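# Move the apple from plate to cutting board, press down

## Task

Pick the apple up off the plate and put it on the exposed wood of the cutting board, keeping a good distance from both the knife and the board's rims, then push it steadily down against the board for several seconds without easing off. It counts as failed if the board or knife is shifted, if the apple gets squashed by the pressing, if anything is still in motion at the end, if the result only holds because the robot is holding it, if whatever the robot is touching at the end would drop by more than about a fingernail's thickness once released, or if anything ends up off the table.

## Robot and tools

Robot: a single arm carrying a five-finger right hand. There is one hand, so every row drives both the arm and that hand.

Frames. Scene frame: origin on the table top below the arm base, +z up, +y to the left when facing along +x. Positions are in metres and orientation is a quaternion wxyz. The hand point sits 0.05 m in front of the palm, where the index pad meets the thumb tip in a pinch. Its axes: +z along straightened fingers, +y out of the palm, +x across the palm toward the little finger. Straight fingers reach 0.06 to 0.07 m past it along +z. Across the palm the hand extends 0.08 m on the little-finger side, and 0.02 m (thumb swung in front of the palm) to 0.09 m on the thumb side. A wrist bracket on the little-finger side juts 0.03 m beyond the point along +y and 0.11 m across, and it can collide with things.

Row format: a flat list of 14 numbers, each in [-1, 1]: dx, dy, dz, rx, ry, rz, little, ring, middle, index, thumb_bend, thumb_turn, force_limit, speed. The first six are an offset, not a pose. They are expressed in the hand point's own axes and measured from the hand point pose in the most recent result that reports it, or from the current pose if none has yet, or on later calls within one reply. A value of 1.0 means 0.6 m of travel or 180 degrees of turn. rx, ry, rz form a single rotation vector. All-zero offsets do not hold still; they send the hand back to that reference pose. The next six are absolute motor targets: +1 open or straight, -1 curled or bent; for thumb_turn, +1 beside the palm and -1 across in front of it. A pinch is roughly index -0.22, thumb_bend -0.75, thumb_turn -0.57. force_limit runs linearly from about 0 N at -1 to 10 N at +1 (15 N for the thumb motors) and only limits closing. speed runs from near zero at -1 to full at +1, where a full finger stroke takes 0.6 s. For a soft grip, close at speed -0.9 or lower. A motor only starts when its target changes by at least 0.01. Resending the same numbers keeps a grip, and a more open target than hand_measured loosens it. To wrap the whole hand around the apple (0.035 to 0.08 m across), swing the thumb in front of the palm before arriving.

execute_actions: actions is a list holding one item or none. An empty list just reports the state. {"rows": [...], "steps": n} runs up to 15 steps of 1/30 s, one row per step, and the last row repeats if rows run out. Every row is measured from the same reference pose, so rows do not add up. {"steps": n} with no rows is a wait of up to 300 steps, counted from the previous result, so reply time uses some of them. pictures (true/false) turns the camera images on or off.

move: target is one 14-number row, with offsets laid out as above. The hand point travels a straight path to it over 0.5 to 10 s, taking the shorter way round when turning. speed is the top speed in m/s, 0.002 to 0.5 (default 0.25), with turning capped at twice that in rad/s. stop_force, 9 to 40 N, halts the path when the wrist sensor feels that much extra push against the direction of travel. The hand then backs off two steps and holds. It is only reliable for moves without rotation, only when speed is very low, and it is refused in the first 0.2 s. Leave it out when lifting off something you are pressing on. The move: line reports the ending (done, contact, off_target, moving, held, fault) and the limits that acted (paced means the pose was clipped; held means some steps were blocked), along with the distance from the target.



Results: a state line with position, quaternion and velocities; Wrist force and Wrist torque in the hand point's axes (noisy, an offset of a few N, saturating near 50 N; pressing on a surface reads as force pointing back into the arm); hand_measured, hand_stopped_by (moving, target, force, stalled, fault) and hand_load_n, which goes to about 0 when a grip is lost; and Hand target. HELD marks steps that were not sent, and pose unreachable means the clearance check changed or blocked the command.

Motion limits: each step's command is clipped to within 100 mm and 16 degrees of the measured pose, and arm motion lags about 0.17 s. Long moves may fall short, so check the reported pose and send the rest. The printed position is less accurate at long reach.

Things to avoid: the arm is stiff, so fast contact or a target set even slightly past a firm surface can trigger a fault (a joint torque limit, or 150 N on the arm), which stops it for 10 s. Approach the board slowly with a small stop_force, press gently so the apple is not crushed, and do not nudge the board or the knife. Do not drop or fling the apple, and keep everything on the table. Holding a load heats the motors; a warning appears at 70 °C, and at 85 °C the arm is braked. Before finishing, make sure nothing is moving and the apple does not depend on the hand to stay put.

Each tool is called after "Request:" as name(argument=value, ...), one argument or row to a line, values as JSON.

Reference images:

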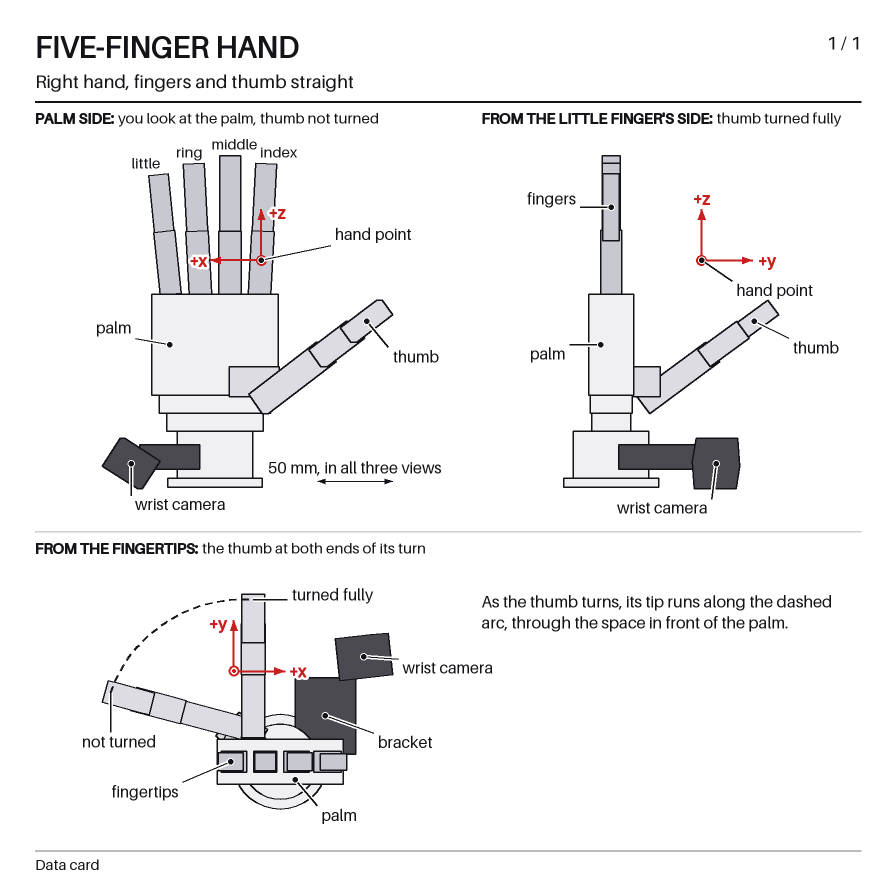

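## Session

Request:
execute_actions(
  actions=[],
)

Scene clock: 0.00 s of 4800.00 s.
end_effector_position=(+0.5203, -0.2045, +0.2932) hand_measured=(+1.000, +1.000, +1.000, +1.000, +1.000, +1.000) hand_load_n=(+0.0, +0.0, +0.0, +0.0, +0.0, +0.0) hand_stopped_by=(target, target, target, target, target, target) hand_force_limit=0.00 hand_speed=-0.80 end_effector_quat_wxyz=(+0.351, +0.657, +0.653, +0.137) end_effector_velocity=(+0.000, +0.000, -0.000) end_effector_angular_velocity=(-0.000, +0.000, +0.001)
Joint positions: [-1.128 -0.856  1.741  0.666  0.724 -0.816]
Joint velocities: [ 0.    -0.    -0.    -0.    -0.    -0.001]
Wrist force (N, on the end effector, along its own x y z axes, offset not removed): no reading
Wrist torque (N m, same axes, about the end effector's origin, offset not removed): no reading
Hand target: +0.520, -0.204, +0.293; +0.351, +0.657, +0.653, +0.137

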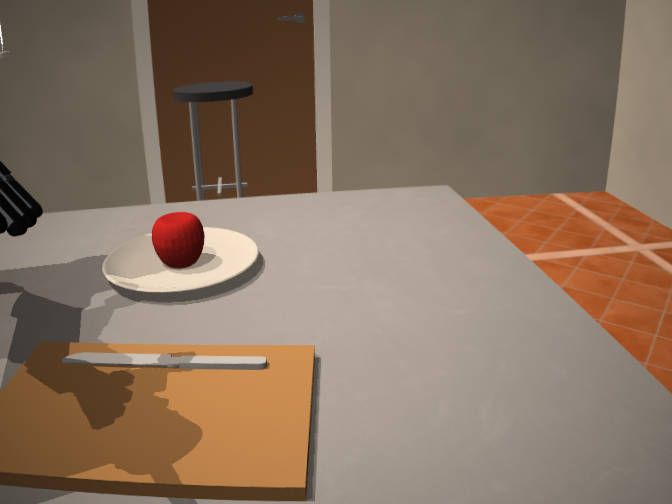

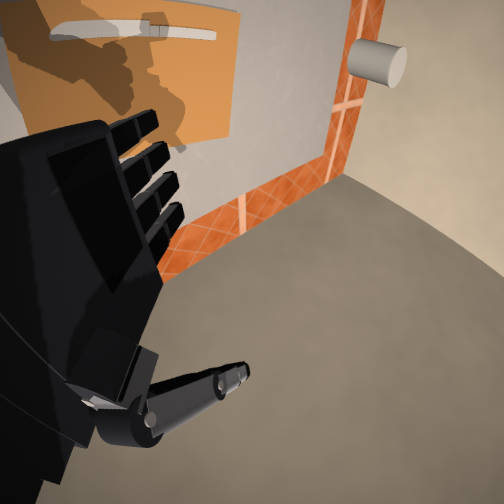

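Request:
move(
  target=[0.633,0.025,-0.007,-0.136,-0.035,-0.954,1,1,1,1,1,-1,0,0],
  speed=0.4,
)

Scene clock: 23.07 s of 4800.00 s.
end_effector_position=(+0.5703, +0.1601, +0.2003) hand_measured=(+1.000, +1.000, +1.000, +1.000, +1.000, -1.000) hand_load_n=(+0.0, +0.0, +0.0, +0.0, +0.0, +0.0) hand_stopped_by=(target, target, target, target, target, target) hand_force_limit=0.00 hand_speed=0.00 end_effector_quat_wxyz=(-0.271, +0.652, -0.654, +0.271) end_effector_velocity=(+0.000, +0.002, -0.000) end_effector_angular_velocity=(-0.005, +0.006, +0.008)
Joint positions: [-0.674 -1.215  1.625  0.617  0.552 -3.16 ]
Joint velocities: [ 0.004  0.003 -0.008  0.011  0.001 -0.013]
Wrist force (N, on the end effector, along its own x y z axes, offset not removed): [-0.3 1.5 -1.2]
Wrist torque (N m, same axes, about the end effector's origin, offset not removed): [0.27 0.14 0.14]
Hand target: +0.570, +0.160, +0.200; -0.271, +0.653, -0.654, +0.271
Off the commanded pose: 0.001 m, 0 deg.
After step 100, 15.33 s passed at rest.
move: done
camera_calibration (this result's frames):
cam_wrist: T_world_to_cam=[[-0.692076, 0.0837794, -0.716946, 0.521793], [-0.362446, 0.818617, 0.445533, -0.0193333], [0.62423, 0.568197, -0.53618, -0.209032], [0, 0, 0, 1]] pos_world=[0.484598, 0.0908825, 0.270632]

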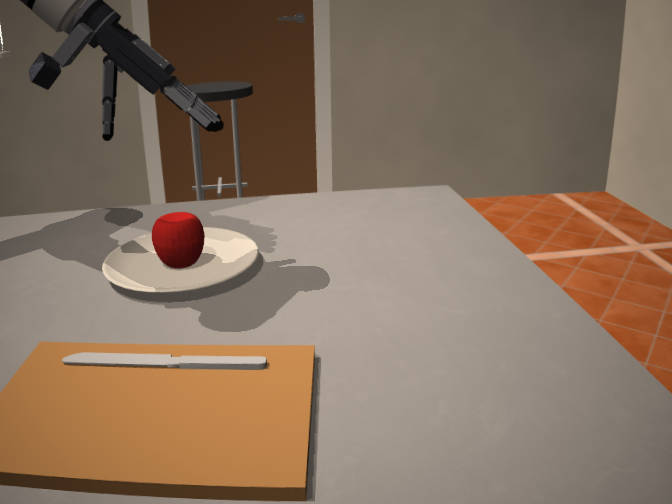

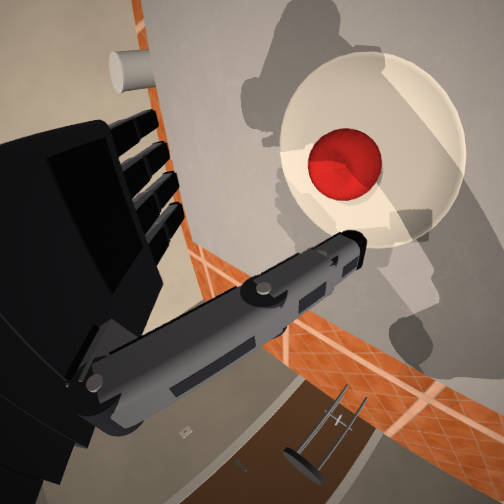

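Request:
move(
  target=[-0.025,0.094,0.141,0,0,0,1,1,1,1,1,-1,0,0],
)

Scene clock: 28.00 s of 4800.00 s.
end_effector_position=(+0.5905, +0.1751, +0.1010) hand_measured=(+1.000, +1.000, +1.000, +1.000, +1.000, -1.000) hand_load_n=(+0.0, +0.0, +0.0, +0.0, +0.0, +0.0) hand_stopped_by=(target, target, target, target, target, target) hand_force_limit=0.00 hand_speed=0.00 end_effector_quat_wxyz=(-0.271, +0.652, -0.654, +0.271) end_effector_velocity=(+0.000, -0.000, -0.003) end_effector_angular_velocity=(+0.000, -0.001, -0.001)
Joint positions: [-0.48  -1.198  1.713  0.292  0.671 -2.892]
Joint velocities: [ 0.005  0.001  0.004 -0.01   0.004  0.008]
Wrist force (N, on the end effector, along its own x y z axes, offset not removed): [1.6 1.0 -0.9]
Wrist torque (N m, same axes, about the end effector's origin, offset not removed): [0.28 -0.25 0.26]
Hand target: +0.591, +0.175, +0.101; -0.271, +0.652, -0.654, +0.272
Off the commanded pose: 0.000 m, 0 deg.
After step 100, 0.53 s passed at rest.
move: done
camera_calibration (this result's frames):
cam_wrist: T_world_to_cam=[[-0.692055, 0.0835972, -0.716988, 0.463305], [-0.362431, 0.818756, 0.44529, 0.0199181], [0.624263, 0.568024, -0.536325, -0.28334], [0, 0, 0, 1]] pos_world=[0.504731, 0.105905, 0.171352]

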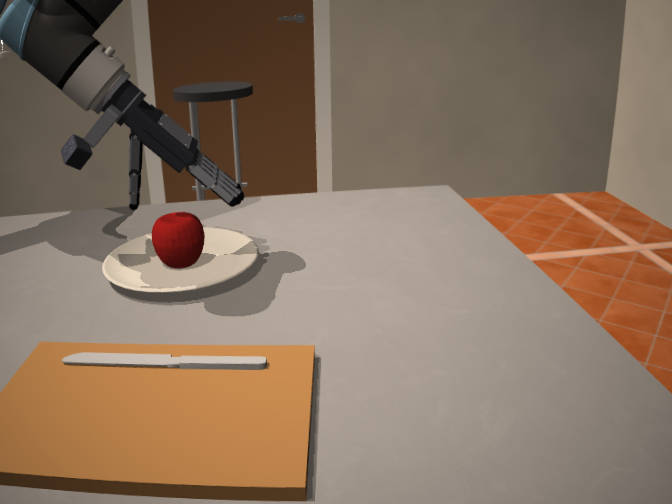

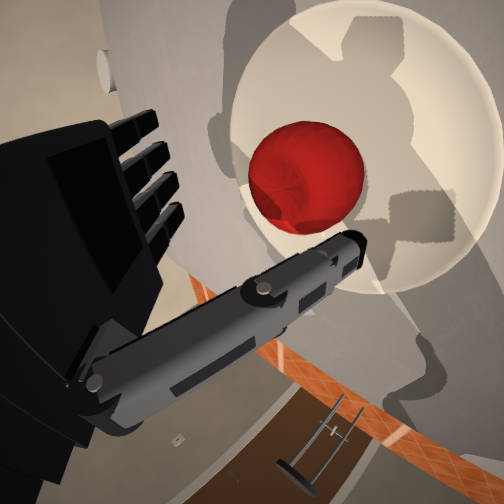

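Request:
move(
  target=[0,0.06,0.072,0,0,0,0.75,0.75,0.75,0.75,1,-1,0,-0.5],
  speed=0.05,
  stop_force=10,
)

Request:
zoom_image(
  camera="cam_low",
  region=[60,130,300,310],
)

Scene clock: 34.23 s of 4800.00 s.
end_effector_position=(+0.5957, +0.1752, +0.0453) hand_measured=(+0.750, +0.750, +0.750, +0.750, +1.000, -1.000) hand_load_n=(+0.0, +0.0, +0.0, +0.0, +0.0, +0.0) hand_stopped_by=(target, target, target, target, target, target) hand_force_limit=0.00 hand_speed=-0.50 end_effector_quat_wxyz=(-0.271, +0.652, -0.654, +0.271) end_effector_velocity=(+0.000, -0.000, -0.002) end_effector_angular_velocity=(-0.001, -0.001, -0.000)
Joint positions: [-0.387 -1.161  1.758  0.134  0.739 -2.792]
Joint velocities: [ 0.004  0.002  0.001 -0.006  0.004  0.004]
Wrist force (N, on the end effector, along its own x y z axes, offset not removed): [0.9 1.0 -1.4]
Wrist torque (N m, same axes, about the end effector's origin, offset not removed): [0.22 -0.03 0.23]
Hand target: +0.596, +0.175, +0.045; -0.271, +0.652, -0.654, +0.271
Off the commanded pose: 0.000 m, 0 deg.
After step 100, 1.37 s passed at rest.
move: done
camera_calibration (this result's frames):
cam_wrist: T_world_to_cam=[[-0.692015, 0.0834959, -0.717038, 0.426977], [-0.362448, 0.818825, 0.445148, 0.0465747], [0.624297, 0.567938, -0.536376, -0.316478], [0, 0, 0, 1]] pos_world=[0.509931, 0.105952, 0.115675]

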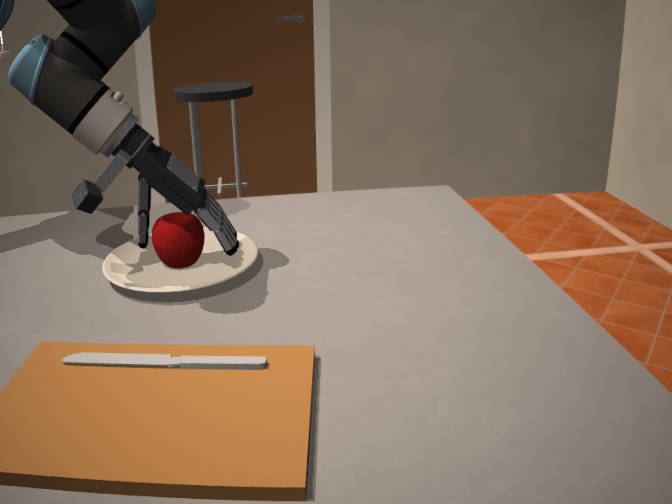

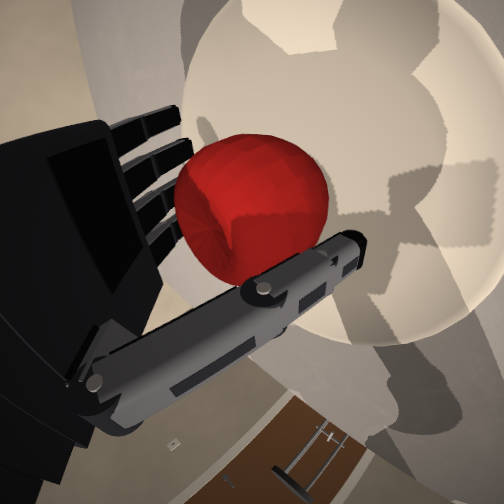

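Region (60, 130, 300, 310) of cam_low's 672x504 image, scaled by 2.100, with more detail than that image has; it fills the top 378 rows of this view, and the rest is white.

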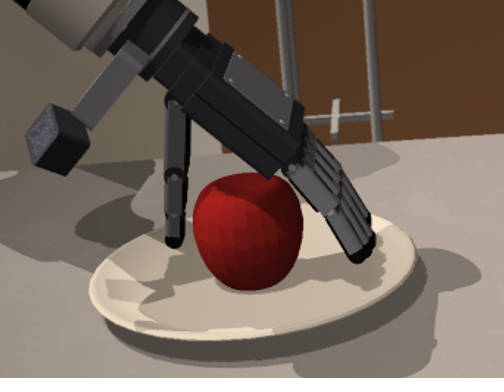

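Request:
move(
  target=[0.006,0.003,0.01,0,0,0,0.1,-0.4,-0.4,-0.4,0.4,-1,0.1,-0.85],
  speed=0.02,
)

Request:
zoom_image(
  camera="cam_low",
  region=[60,130,300,310],
)

Scene clock: 41.40 s of 4800.00 s.
end_effector_position=(+0.5986, +0.1716, +0.0398) hand_measured=(+0.100, +0.112, +0.228, +0.186, +0.662, -1.000) hand_load_n=(+0.0, +6.5, +3.0, +5.0, +10.5, +2.5) hand_stopped_by=(target, force, force, force, force, target) hand_force_limit=0.10 hand_speed=-0.85 end_effector_quat_wxyz=(-0.271, +0.652, -0.654, +0.271) end_effector_velocity=(-0.000, +0.000, -0.000) end_effector_angular_velocity=(+0.001, +0.001, -0.000)
Joint positions: [-0.381 -1.147  1.754  0.119  0.743 -2.786]
Joint velocities: [ 0.001  0.     0.     0.    -0.     0.   ]
Wrist force (N, on the end effector, along its own x y z axes, offset not removed): [1.7 3.1 0.4]
Wrist torque (N m, same axes, about the end effector's origin, offset not removed): [0.37 -0.20 0.28]
Hand target: +0.599, +0.172, +0.040; -0.271, +0.652, -0.654, +0.271
Off the commanded pose: 0.000 m, 0 deg.
After step 100, 0.97 s passed at rest.
move: done
camera_calibration (this result's frames):
cam_wrist: T_world_to_cam=[[-0.692011, 0.0834834, -0.717044, 0.425392], [-0.362455, 0.818829, 0.445135, 0.0530555], [0.624298, 0.567934, -0.53638, -0.319254], [0, 0, 0, 1]] pos_world=[0.512916, 0.102359, 0.110166]

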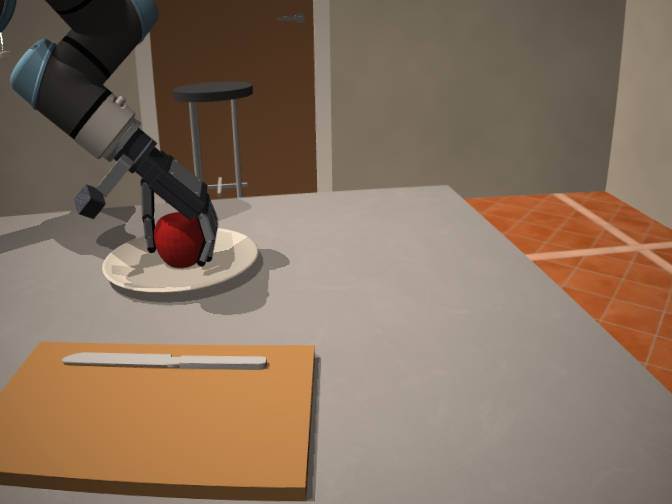

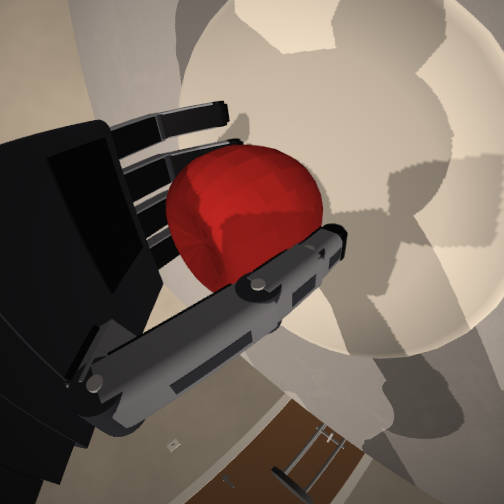

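Region (60, 130, 300, 310) of cam_low's 672x504 image, scaled by 2.100, with more detail than that image has; it fills the top 378 rows of this view, and the rest is white.

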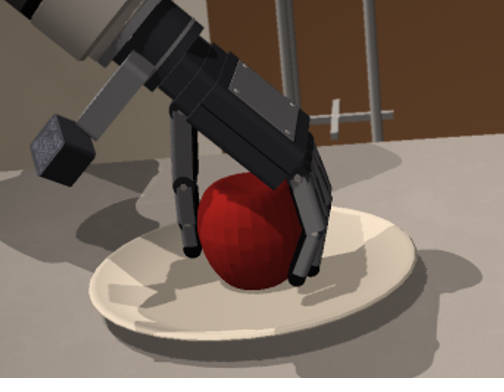

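Request:
move(
  target=[0,-0.07,-0.07,0,0,0,0.1,-0.4,-0.4,-0.4,0.4,-1,0.1,-0.85],
  speed=0.1,
)

Scene clock: 44.60 s of 4800.00 s.
end_effector_position=(+0.5985, +0.1715, +0.0989) hand_measured=(+0.100, +0.112, +0.228, +0.186, +0.662, -1.000) hand_load_n=(+0.0, +6.5, +3.0, +5.0, +10.5, +2.5) hand_stopped_by=(target, force, force, force, force, target) hand_force_limit=0.10 hand_speed=-0.85 end_effector_quat_wxyz=(-0.271, +0.652, -0.654, +0.271) end_effector_velocity=(+0.001, +0.000, +0.003) end_effector_angular_velocity=(-0.001, +0.000, +0.002)
Joint positions: [-0.474 -1.177  1.691  0.286  0.676 -2.885]
Joint velocities: [-0.003  0.    -0.006  0.008 -0.002 -0.006]
Wrist force (N, on the end effector, along its own x y z axes, offset not removed): [0.4 2.5 -0.1]
Wrist torque (N m, same axes, about the end effector's origin, offset not removed): [0.37 -0.04 0.20]
Hand target: +0.598, +0.172, +0.099; -0.271, +0.652, -0.654, +0.271
Off the commanded pose: 0.000 m, 0 deg.
move: done
camera_calibration (this result's frames):
cam_wrist: T_world_to_cam=[[-0.691988, 0.0835985, -0.717052, 0.467639], [-0.362481, 0.818747, 0.445265, 0.0267441], [0.624308, 0.568035, -0.53626, -0.287483], [0, 0, 0, 1]] pos_world=[0.512772, 0.10231, 0.169248]

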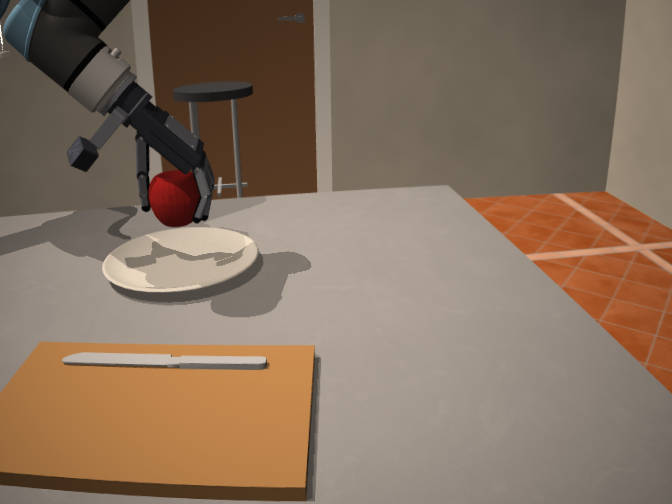

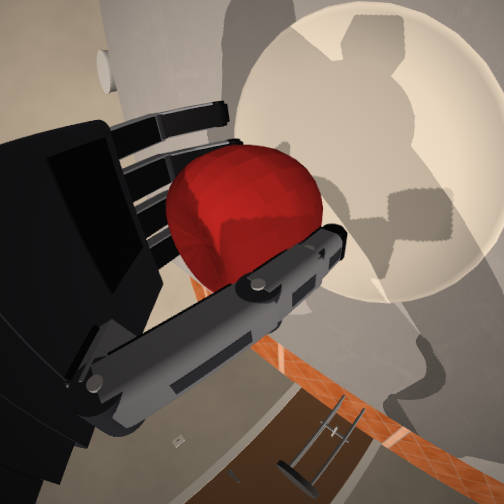

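Request:
move(
  target=[0.578,0.025,0.025,0,0,0,0.1,-0.4,-0.4,-0.4,0.4,-1,0.1,-0.85],
)

Scene clock: 48.57 s of 4800.00 s.
end_effector_position=(+0.5983, -0.1746, +0.0772) hand_measured=(+0.100, +0.112, +0.228, +0.186, +0.662, -1.000) hand_load_n=(+0.0, +6.5, +3.0, +5.0, +10.5, +2.5) hand_stopped_by=(target, force, force, force, force, target) hand_force_limit=0.10 hand_speed=-0.85 end_effector_quat_wxyz=(-0.271, +0.652, -0.654, +0.271) end_effector_velocity=(+0.000, -0.002, -0.000) end_effector_angular_velocity=(+0.002, +0.003, +0.001)
Joint positions: [-0.831 -0.479  1.352  0.405  0.488 -3.45 ]
Joint velocities: [-0.001  0.008 -0.01   0.011 -0.001 -0.008]
Wrist force (N, on the end effector, along its own x y z axes, offset not removed): [2.3 0.3 0.1]
Wrist torque (N m, same axes, about the end effector's origin, offset not removed): [0.01 -0.31 0.26]
Hand target: +0.598, -0.175, +0.077; -0.271, +0.652, -0.654, +0.271
Off the commanded pose: 0.001 m, 0 deg.
move: done
camera_calibration (this result's frames):
cam_wrist: T_world_to_cam=[[-0.692186, 0.0838416, -0.716833, 0.481053], [-0.362502, 0.818465, 0.445766, 0.31967], [0.624077, 0.568406, -0.536137, -0.102205], [0, 0, 0, 1]] pos_world=[0.512643, -0.243877, 0.147541]

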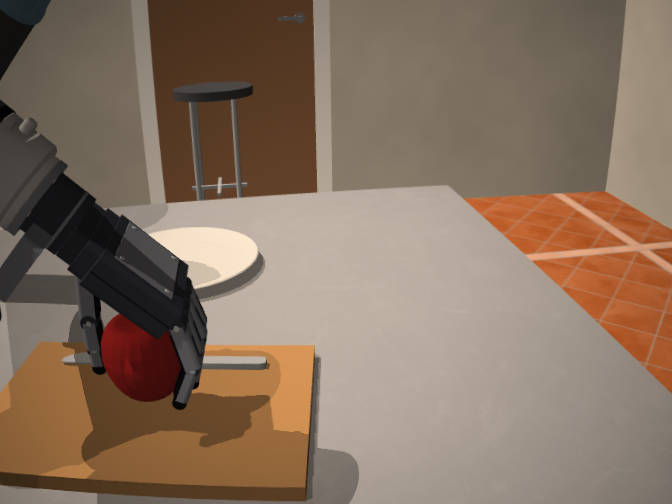

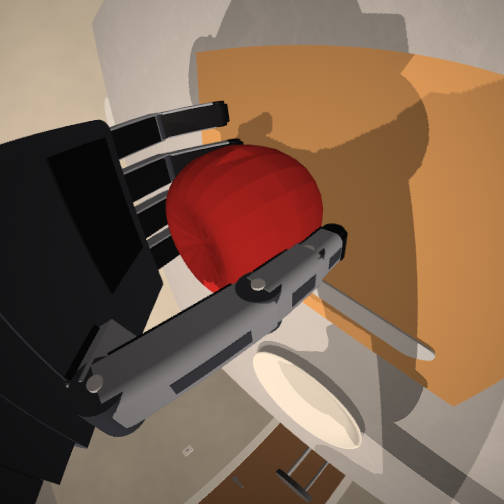

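Request:
move(
  target=[0,0.018,0.018,0,0,0,0.1,-0.4,-0.4,-0.4,0.4,-1,0.1,-0.85],
  speed=0.03,
  stop_force=10,
)

Request:
move(
  target=[0,0.03,0.03,0,0,0,0.1,-0.4,-0.4,-0.4,0.4,-1,0.1,-0.85],
  speed=0.004,
  stop_force=14,
)

Request:
execute_actions(
  actions=[
    {"steps":60},
  ],
)

Scene clock: 53.17 s of 4800.00 s.
end_effector_position=(+0.5984, -0.1746, +0.0623) hand_measured=(+0.100, +0.112, +0.228, +0.186, +0.662, -1.000) hand_load_n=(+0.0, +6.5, +3.0, +5.0, +10.5, +2.5) hand_stopped_by=(target, force, force, force, force, target) hand_force_limit=0.10 hand_speed=-0.85 end_effector_quat_wxyz=(-0.271, +0.652, -0.654, +0.271) end_effector_velocity=(-0.000, -0.000, -0.002) end_effector_angular_velocity=(-0.000, -0.000, -0.002)
Joint positions: [-0.816 -0.473  1.371  0.355  0.492 -3.42 ]
Joint velocities: [ 0.002  0.     0.004 -0.01   0.002  0.007]
Wrist force (N, on the end effector, along its own x y z axes, offset not removed): [0.5 3.6 0.9]
Wrist torque (N m, same axes, about the end effector's origin, offset not removed): [0.45 -0.11 0.25]
Hand target: +0.598, -0.175, +0.062; -0.271, +0.652, -0.654, +0.271
Off the commanded pose: 0.000 m, 0 deg.
After step 100, 0.43 s passed at rest.
move: done
camera_calibration (this result's frames):
cam_wrist: T_world_to_cam=[[-0.692219, 0.0838306, -0.716803, 0.470358], [-0.362489, 0.818465, 0.445777, 0.32635], [0.624048, 0.568408, -0.536169, -0.110255], [0, 0, 0, 1]] pos_world=[0.512693, -0.243867, 0.132559]

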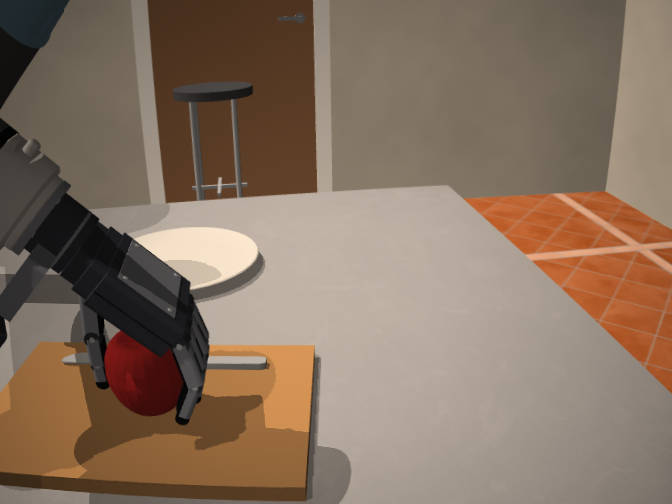

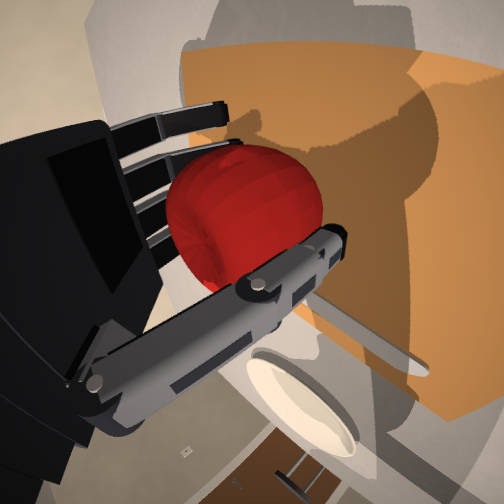

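Scene clock: 57.40 s of 4800.00 s.
end_effector_position=(+0.5984, -0.1745, +0.0467) hand_measured=(+0.100, +0.112, +0.228, +0.186, +0.662, -1.000) hand_load_n=(+0.0, +5.0, +2.0, +3.5, +10.0, +1.0) hand_stopped_by=(target, force, force, force, force, target) hand_force_limit=0.10 hand_speed=-0.85 end_effector_quat_wxyz=(-0.271, +0.652, -0.654, +0.271) end_effector_velocity=(+0.000, +0.000, +0.001) end_effector_angular_velocity=(+0.001, +0.001, -0.001)
Joint positions: [-0.8   -0.467  1.389  0.303  0.498 -3.388]
Joint velocities: [-0.001 -0.    -0.002  0.006  0.    -0.002]
Wrist force (N, on the end effector, along its own x y z axes, offset not removed): [2.8 -8.1 -13.0]
Wrist torque (N m, same axes, about the end effector's origin, offset not removed): [0.11 0.13 0.01]
Hand target: +0.598, -0.175, +0.047; -0.271, +0.652, -0.654, +0.271
Off the commanded pose: 0.010 m, 0 deg.
move: contact
camera_calibration (this result's frames):
cam_wrist: T_world_to_cam=[[-0.692289, 0.0842308, -0.716687, 0.459303], [-0.362199, 0.81844, 0.446059, 0.33305], [0.624137, 0.568385, -0.536089, -0.118738], [0, 0, 0, 1]] pos_world=[0.51271, -0.24378, 0.116963]

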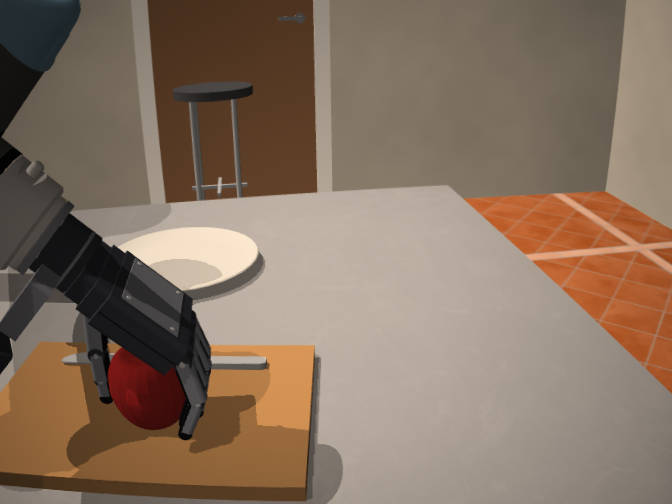

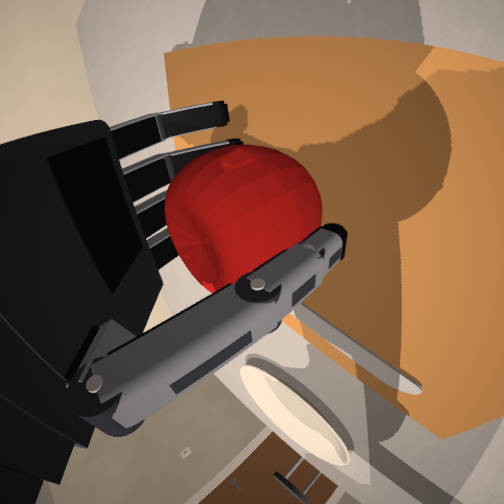

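Scene clock: 59.40 s of 4800.00 s.
end_effector_position=(+0.5985, -0.1746, +0.0470) hand_measured=(+0.100, +0.112, +0.228, +0.186, +0.662, -1.000) hand_load_n=(+0.0, +5.5, +2.5, +4.0, +10.0, +2.0) hand_stopped_by=(target, force, force, force, force, target) hand_force_limit=0.10 hand_speed=-0.85 end_effector_quat_wxyz=(-0.271, +0.652, -0.654, +0.271) end_effector_velocity=(+0.001, -0.000, +0.000) end_effector_angular_velocity=(-0.002, -0.000, +0.001)
Joint positions: [-0.8   -0.468  1.389  0.304  0.497 -3.389]
Joint velocities: [ 0.001 -0.    -0.002 -0.     0.001  0.001]
Wrist force (N, on the end effector, along its own x y z axes, offset not removed): [2.0 0.4 -3.7]
Wrist torque (N m, same axes, about the end effector's origin, offset not removed): [0.10 -0.09 0.17]
Hand target: +0.598, -0.175, +0.047; -0.271, +0.652, -0.654, +0.271
Off the commanded pose: 0.010 m, 0 deg.
Steps of this call (steps 1 to 60: nothing new was sent). Readings (end_effector_position | what the end effector reports):
1: (+0.5984, -0.1745, +0.0467) | hand_measured=(+0.100, +0.112, +0.228, +0.186, +0.662, -1.000) hand_load_n=(+0.0, +5.5, +2.0, +3.5, +10.0, +1.0) hand_stopped_by=(target, force, force, force, force, target) hand_force_limit=0.10 hand_speed=-0.85
2: (+0.5984, -0.1745, +0.0467) | hand_measured=(+0.100, +0.112, +0.228, +0.186, +0.662, -1.000) hand_load_n=(+0.0, +5.5, +2.0, +3.5, +10.0, +1.0) hand_stopped_by=(target, force, force, force, force, target) hand_force_limit=0.10 hand_speed=-0.85
4: (+0.5984, -0.1746, +0.0468) | hand_measured=(+0.100, +0.112, +0.228, +0.186, +0.662, -1.000) hand_load_n=(+0.0, +5.5, +2.0, +3.5, +10.0, +1.5) hand_stopped_by=(target, force, force, force, force, target) hand_force_limit=0.10 hand_speed=-0.85
8: (+0.5984, -0.1746, +0.0469) | hand_measured=(+0.100, +0.112, +0.228, +0.186, +0.662, -1.000) hand_load_n=(+0.0, +5.5, +2.5, +4.0, +10.0, +1.5) hand_stopped_by=(target, force, force, force, force, target) hand_force_limit=0.10 hand_speed=-0.85
60: the state above
camera_calibration (this result's frames):
cam_wrist: T_world_to_cam=[[-0.692132, 0.0837779, -0.716892, 0.459447], [-0.362548, 0.818493, 0.445677, 0.333199], [0.62411, 0.568375, -0.536132, -0.118505], [0, 0, 0, 1]] pos_world=[0.512759, -0.243858, 0.11734]

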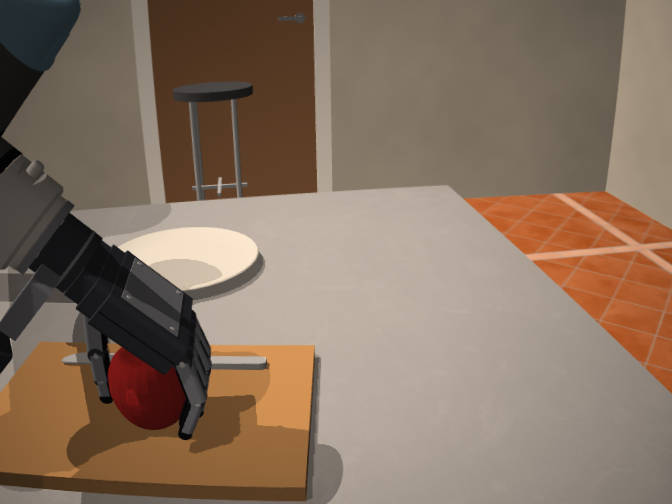

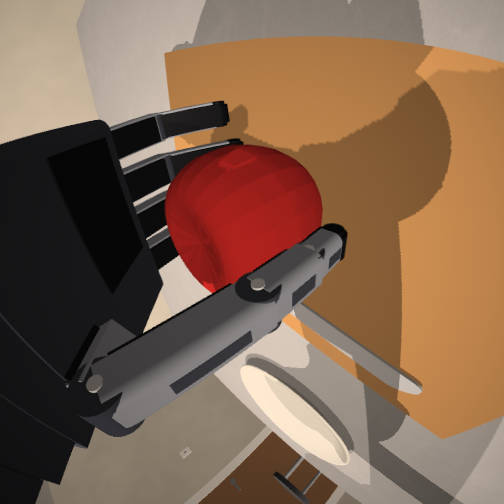

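The contact stiffness is about 35 N/mm, so I'll press 0.6 mm further.

Request:
execute_actions(
  actions=[
    {"rows":[[0,0.0007,0.0007,0,0,0,0.1,-0.4,-0.4,-0.4,0.4,-1,0.1,-0.85]]},
  ],
  pictures=false,
)

Request:
execute_actions(
  actions=[
    {"steps":60},
  ],
  pictures=false,
)

Scene clock: 63.10 s of 4800.00 s.
end_effector_position=(+0.5985, -0.1746, +0.0465) hand_measured=(+0.100, +0.112, +0.228, +0.186, +0.662, -1.000) hand_load_n=(+0.0, +5.0, +2.0, +3.5, +10.5, +1.5) hand_stopped_by=(target, force, force, force, force, target) hand_force_limit=0.10 hand_speed=-0.85 end_effector_quat_wxyz=(-0.271, +0.652, -0.654, +0.271) end_effector_velocity=(-0.000, +0.000, -0.001) end_effector_angular_velocity=(+0.000, +0.001, -0.001)
Joint positions: [-0.8   -0.467  1.389  0.302  0.498 -3.387]
Joint velocities: [ 0.001  0.001  0.    -0.     0.001  0.   ]
Wrist force (N, on the end effector, along its own x y z axes, offset not removed): [1.8 -7.5 -16.3]
Wrist torque (N m, same axes, about the end effector's origin, offset not removed): [0.17 0.19 0.03]
Hand target: +0.598, -0.175, +0.046; -0.271, +0.652, -0.654, +0.271
Off the commanded pose: 0.000 m, 0 deg.
Steps of this call (steps 1 to 96: nothing new was sent; steps 97 to 111: all 15 steps of this action). Readings (end_effector_position | what the end effector reports):
97: (+0.5985, -0.1746, +0.0470) | hand_measured=(+0.100, +0.112, +0.228, +0.186, +0.662, -1.000) hand_load_n=(+0.0, +5.5, +2.5, +4.0, +10.0, +2.0) hand_stopped_by=(target, force, force, force, force, target) hand_force_limit=0.10 hand_speed=-0.85
98: (+0.5985, -0.1746, +0.0470) | hand_measured=(+0.100, +0.112, +0.228, +0.186, +0.662, -1.000) hand_load_n=(+0.0, +5.5, +2.5, +4.0, +10.0, +2.0) hand_stopped_by=(target, force, force, force, force, target) hand_force_limit=0.10 hand_speed=-0.85
100: (+0.5985, -0.1747, +0.0470) | hand_measured=(+0.100, +0.112, +0.228, +0.186, +0.662, -1.000) hand_load_n=(+0.0, +5.5, +2.5, +4.0, +10.0, +2.0) hand_stopped_by=(target, force, force, force, force, target) hand_force_limit=0.10 hand_speed=-0.85
104: (+0.5985, -0.1746, +0.0468) | hand_measured=(+0.100, +0.112, +0.228, +0.186, +0.662, -1.000) hand_load_n=(+0.0, +5.0, +2.0, +3.5, +10.5, +2.0) hand_stopped_by=(target, force, force, force, force, target) hand_force_limit=0.10 hand_speed=-0.85
111: the state above

Scene clock: 65.10 s of 4800.00 s.
end_effector_position=(+0.5985, -0.1746, +0.0464) hand_measured=(+0.100, +0.112, +0.228, +0.186, +0.662, -1.000) hand_load_n=(+0.0, +4.5, +1.5, +3.0, +10.5, +1.5) hand_stopped_by=(target, force, force, force, force, target) hand_force_limit=0.10 hand_speed=-0.85 end_effector_quat_wxyz=(-0.271, +0.652, -0.654, +0.271) end_effector_velocity=(-0.000, -0.000, -0.000) end_effector_angular_velocity=(+0.000, +0.001, -0.001)
Joint positions: [-0.8   -0.467  1.389  0.302  0.498 -3.387]
Joint velocities: [-0.     0.     0.001  0.     0.001  0.   ]
Wrist force (N, on the end effector, along its own x y z axes, offset not removed): [0.9 -7.1 -16.5]
Wrist torque (N m, same axes, about the end effector's origin, offset not removed): [0.24 0.30 0.05]
Hand target: +0.598, -0.175, +0.046; -0.271, +0.652, -0.654, +0.271
Off the commanded pose: 0.000 m, 0 deg.
Steps of this call (steps 1 to 60: nothing new was sent). Readings (end_effector_position | what the end effector reports):
1: (+0.5985, -0.1746, +0.0465) | hand_measured=(+0.100, +0.112, +0.228, +0.186, +0.662, -1.000) hand_load_n=(+0.0, +5.0, +1.5, +3.0, +10.5, +1.5) hand_stopped_by=(target, force, force, force, force, target) hand_force_limit=0.10 hand_speed=-0.85
2: (+0.5985, -0.1746, +0.0465) | hand_measured=(+0.100, +0.112, +0.228, +0.186, +0.662, -1.000) hand_load_n=(+0.0, +5.0, +1.5, +3.0, +10.5, +1.5) hand_stopped_by=(target, force, force, force, force, target) hand_force_limit=0.10 hand_speed=-0.85
4: (+0.5985, -0.1746, +0.0465) | hand_measured=(+0.100, +0.112, +0.228, +0.186, +0.662, -1.000) hand_load_n=(+0.0, +5.0, +1.5, +3.0, +10.5, +1.5) hand_stopped_by=(target, force, force, force, force, target) hand_force_limit=0.10 hand_speed=-0.85
8: (+0.5985, -0.1746, +0.0465) | hand_measured=(+0.100, +0.112, +0.228, +0.186, +0.662, -1.000) hand_load_n=(+0.0, +4.5, +1.5, +3.0, +10.5, +1.5) hand_stopped_by=(target, force, force, force, force, target) hand_force_limit=0.10 hand_speed=-0.85
60: the state above

Request:
execute_actions(
  actions=[
    {"rows":[[0,0.0004,0.0003,0,0,0,0.1,-0.4,-0.4,-0.4,0.4,-1,0.1,-0.85]]},
  ],
  pictures=false,
)

Request:
wait(
  seconds=5,
)

Scene clock: 68.80 s of 4800.00 s.
end_effector_position=(+0.5984, -0.1746, +0.0461) hand_measured=(+0.100, +0.112, +0.228, +0.186, +0.662, -1.000) hand_load_n=(+0.0, +4.5, +1.5, +3.0, +9.5, +1.5) hand_stopped_by=(target, force, force, force, force, target) hand_force_limit=0.10 hand_speed=-0.85 end_effector_quat_wxyz=(-0.271, +0.652, -0.654, +0.271) end_effector_velocity=(+0.000, -0.000, +0.001) end_effector_angular_velocity=(-0.000, -0.001, -0.000)
Joint positions: [-0.799 -0.467  1.39   0.301  0.498 -3.387]
Joint velocities: [-0.    -0.    -0.001 -0.     0.     0.001]
Wrist force (N, on the end effector, along its own x y z axes, offset not removed): [1.4 -7.3 -14.0]
Wrist torque (N m, same axes, about the end effector's origin, offset not removed): [0.03 0.27 0.00]
Hand target: +0.598, -0.175, +0.046; -0.271, +0.652, -0.654, +0.271
Off the commanded pose: 0.000 m, 0 deg.
Steps of this call (steps 1 to 96: nothing new was sent; steps 97 to 111: all 15 steps of this action). Readings (end_effector_position | what the end effector reports):
97: (+0.5985, -0.1746, +0.0464) | hand_measured=(+0.100, +0.112, +0.228, +0.186, +0.662, -1.000) hand_load_n=(+0.0, +4.5, +1.5, +3.0, +10.5, +1.5) hand_stopped_by=(target, force, force, force, force, target) hand_force_limit=0.10 hand_speed=-0.85
98: (+0.5985, -0.1746, +0.0464) | hand_measured=(+0.100, +0.112, +0.228, +0.186, +0.662, -1.000) hand_load_n=(+0.0, +4.5, +1.5, +3.0, +10.5, +1.5) hand_stopped_by=(target, force, force, force, force, target) hand_force_limit=0.10 hand_speed=-0.85
100: (+0.5985, -0.1746, +0.0463) | hand_measured=(+0.100, +0.112, +0.228, +0.186, +0.662, -1.000) hand_load_n=(+0.0, +4.5, +1.5, +3.0, +10.0, +1.5) hand_stopped_by=(target, force, force, force, force, target) hand_force_limit=0.10 hand_speed=-0.85
104: (+0.5984, -0.1746, +0.0462) | hand_measured=(+0.100, +0.112, +0.228, +0.186, +0.662, -1.000) hand_load_n=(+0.0, +4.5, +1.5, +3.0, +10.0, +1.0) hand_stopped_by=(target, force, force, force, force, target) hand_force_limit=0.10 hand_speed=-0.85
111: the state above

Scene clock: 73.80 s of 4800.00 s.
end_effector_position=(+0.5984, -0.1746, +0.0461) hand_measured=(+0.100, +0.112, +0.228, +0.186, +0.662, -1.000) hand_load_n=(+0.0, +4.5, +1.5, +3.0, +9.5, +1.5) hand_stopped_by=(target, force, force, force, force, target) hand_force_limit=0.10 hand_speed=-0.85 end_effector_quat_wxyz=(-0.271, +0.652, -0.654, +0.271) end_effector_velocity=(+0.000, +0.000, +0.000) end_effector_angular_velocity=(+0.001, -0.001, -0.000)
Joint positions: [-0.799 -0.467  1.39   0.301  0.498 -3.387]
Joint velocities: [-0.    -0.    -0.     0.    -0.001  0.001]
Wrist force (N, on the end effector, along its own x y z axes, offset not removed): [1.7 -6.2 -14.3]
Wrist torque (N m, same axes, about the end effector's origin, offset not removed): [0.31 0.16 0.04]
Hand target: +0.598, -0.175, +0.046; -0.271, +0.652, -0.654, +0.271
Off the commanded pose: 0.000 m, 0 deg.
Steps of this call (steps 1 to 100: nothing new was sent; then 1.67 s passed at rest). Readings (end_effector_position | what the end effector reports):
1: (+0.5984, -0.1746, +0.0461) | hand_measured=(+0.100, +0.112, +0.228, +0.186, +0.662, -1.000) hand_load_n=(+0.0, +4.5, +1.5, +3.0, +9.5, +1.5) hand_stopped_by=(target, force, force, force, force, target) hand_force_limit=0.10 hand_speed=-0.85
2: (+0.5984, -0.1746, +0.0461) | hand_measured=(+0.100, +0.112, +0.228, +0.186, +0.662, -1.000) hand_load_n=(+0.0, +4.5, +1.5, +3.0, +9.5, +1.5) hand_stopped_by=(target, force, force, force, force, target) hand_force_limit=0.10 hand_speed=-0.85
4: (+0.5984, -0.1746, +0.0461) | hand_measured=(+0.100, +0.112, +0.228, +0.186, +0.662, -1.000) hand_load_n=(+0.0, +4.5, +1.5, +3.0, +9.5, +1.5) hand_stopped_by=(target, force, force, force, force, target) hand_force_limit=0.10 hand_speed=-0.85
8: (+0.5984, -0.1746, +0.0461) | hand_measured=(+0.100, +0.112, +0.228, +0.186, +0.662, -1.000) hand_load_n=(+0.0, +4.5, +1.5, +3.0, +9.5, +1.5) hand_stopped_by=(target, force, force, force, force, target) hand_force_limit=0.10 hand_speed=-0.85
100: the state above
camera_calibration (this result's frames):
cam_wrist: T_world_to_cam=[[-0.692142, 0.0837844, -0.716882, 0.458778], [-0.362539, 0.818491, 0.445687, 0.333578], [0.624104, 0.568377, -0.536137, -0.11896], [0, 0, 0, 1]] pos_world=[0.512718, -0.243855, 0.116439]

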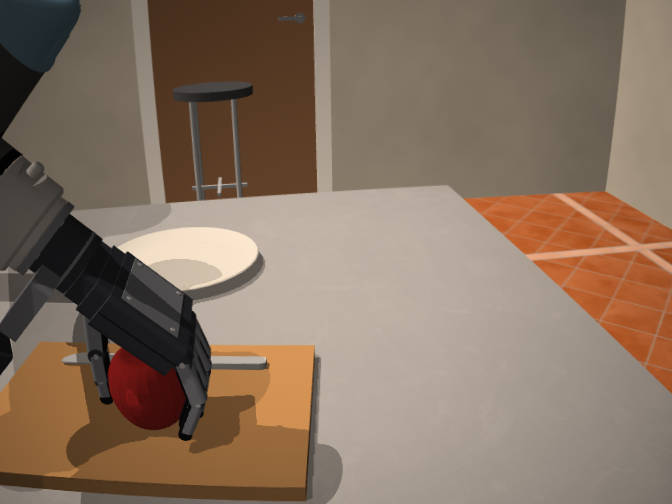

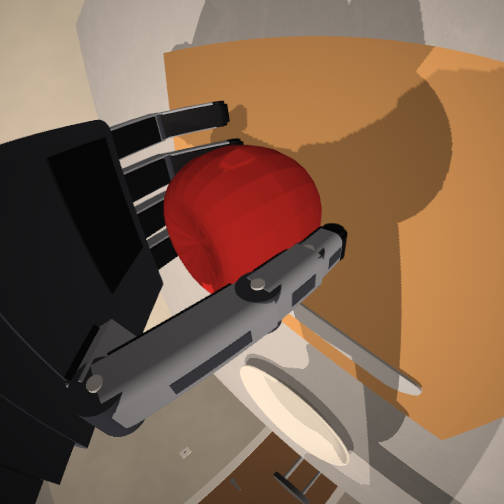

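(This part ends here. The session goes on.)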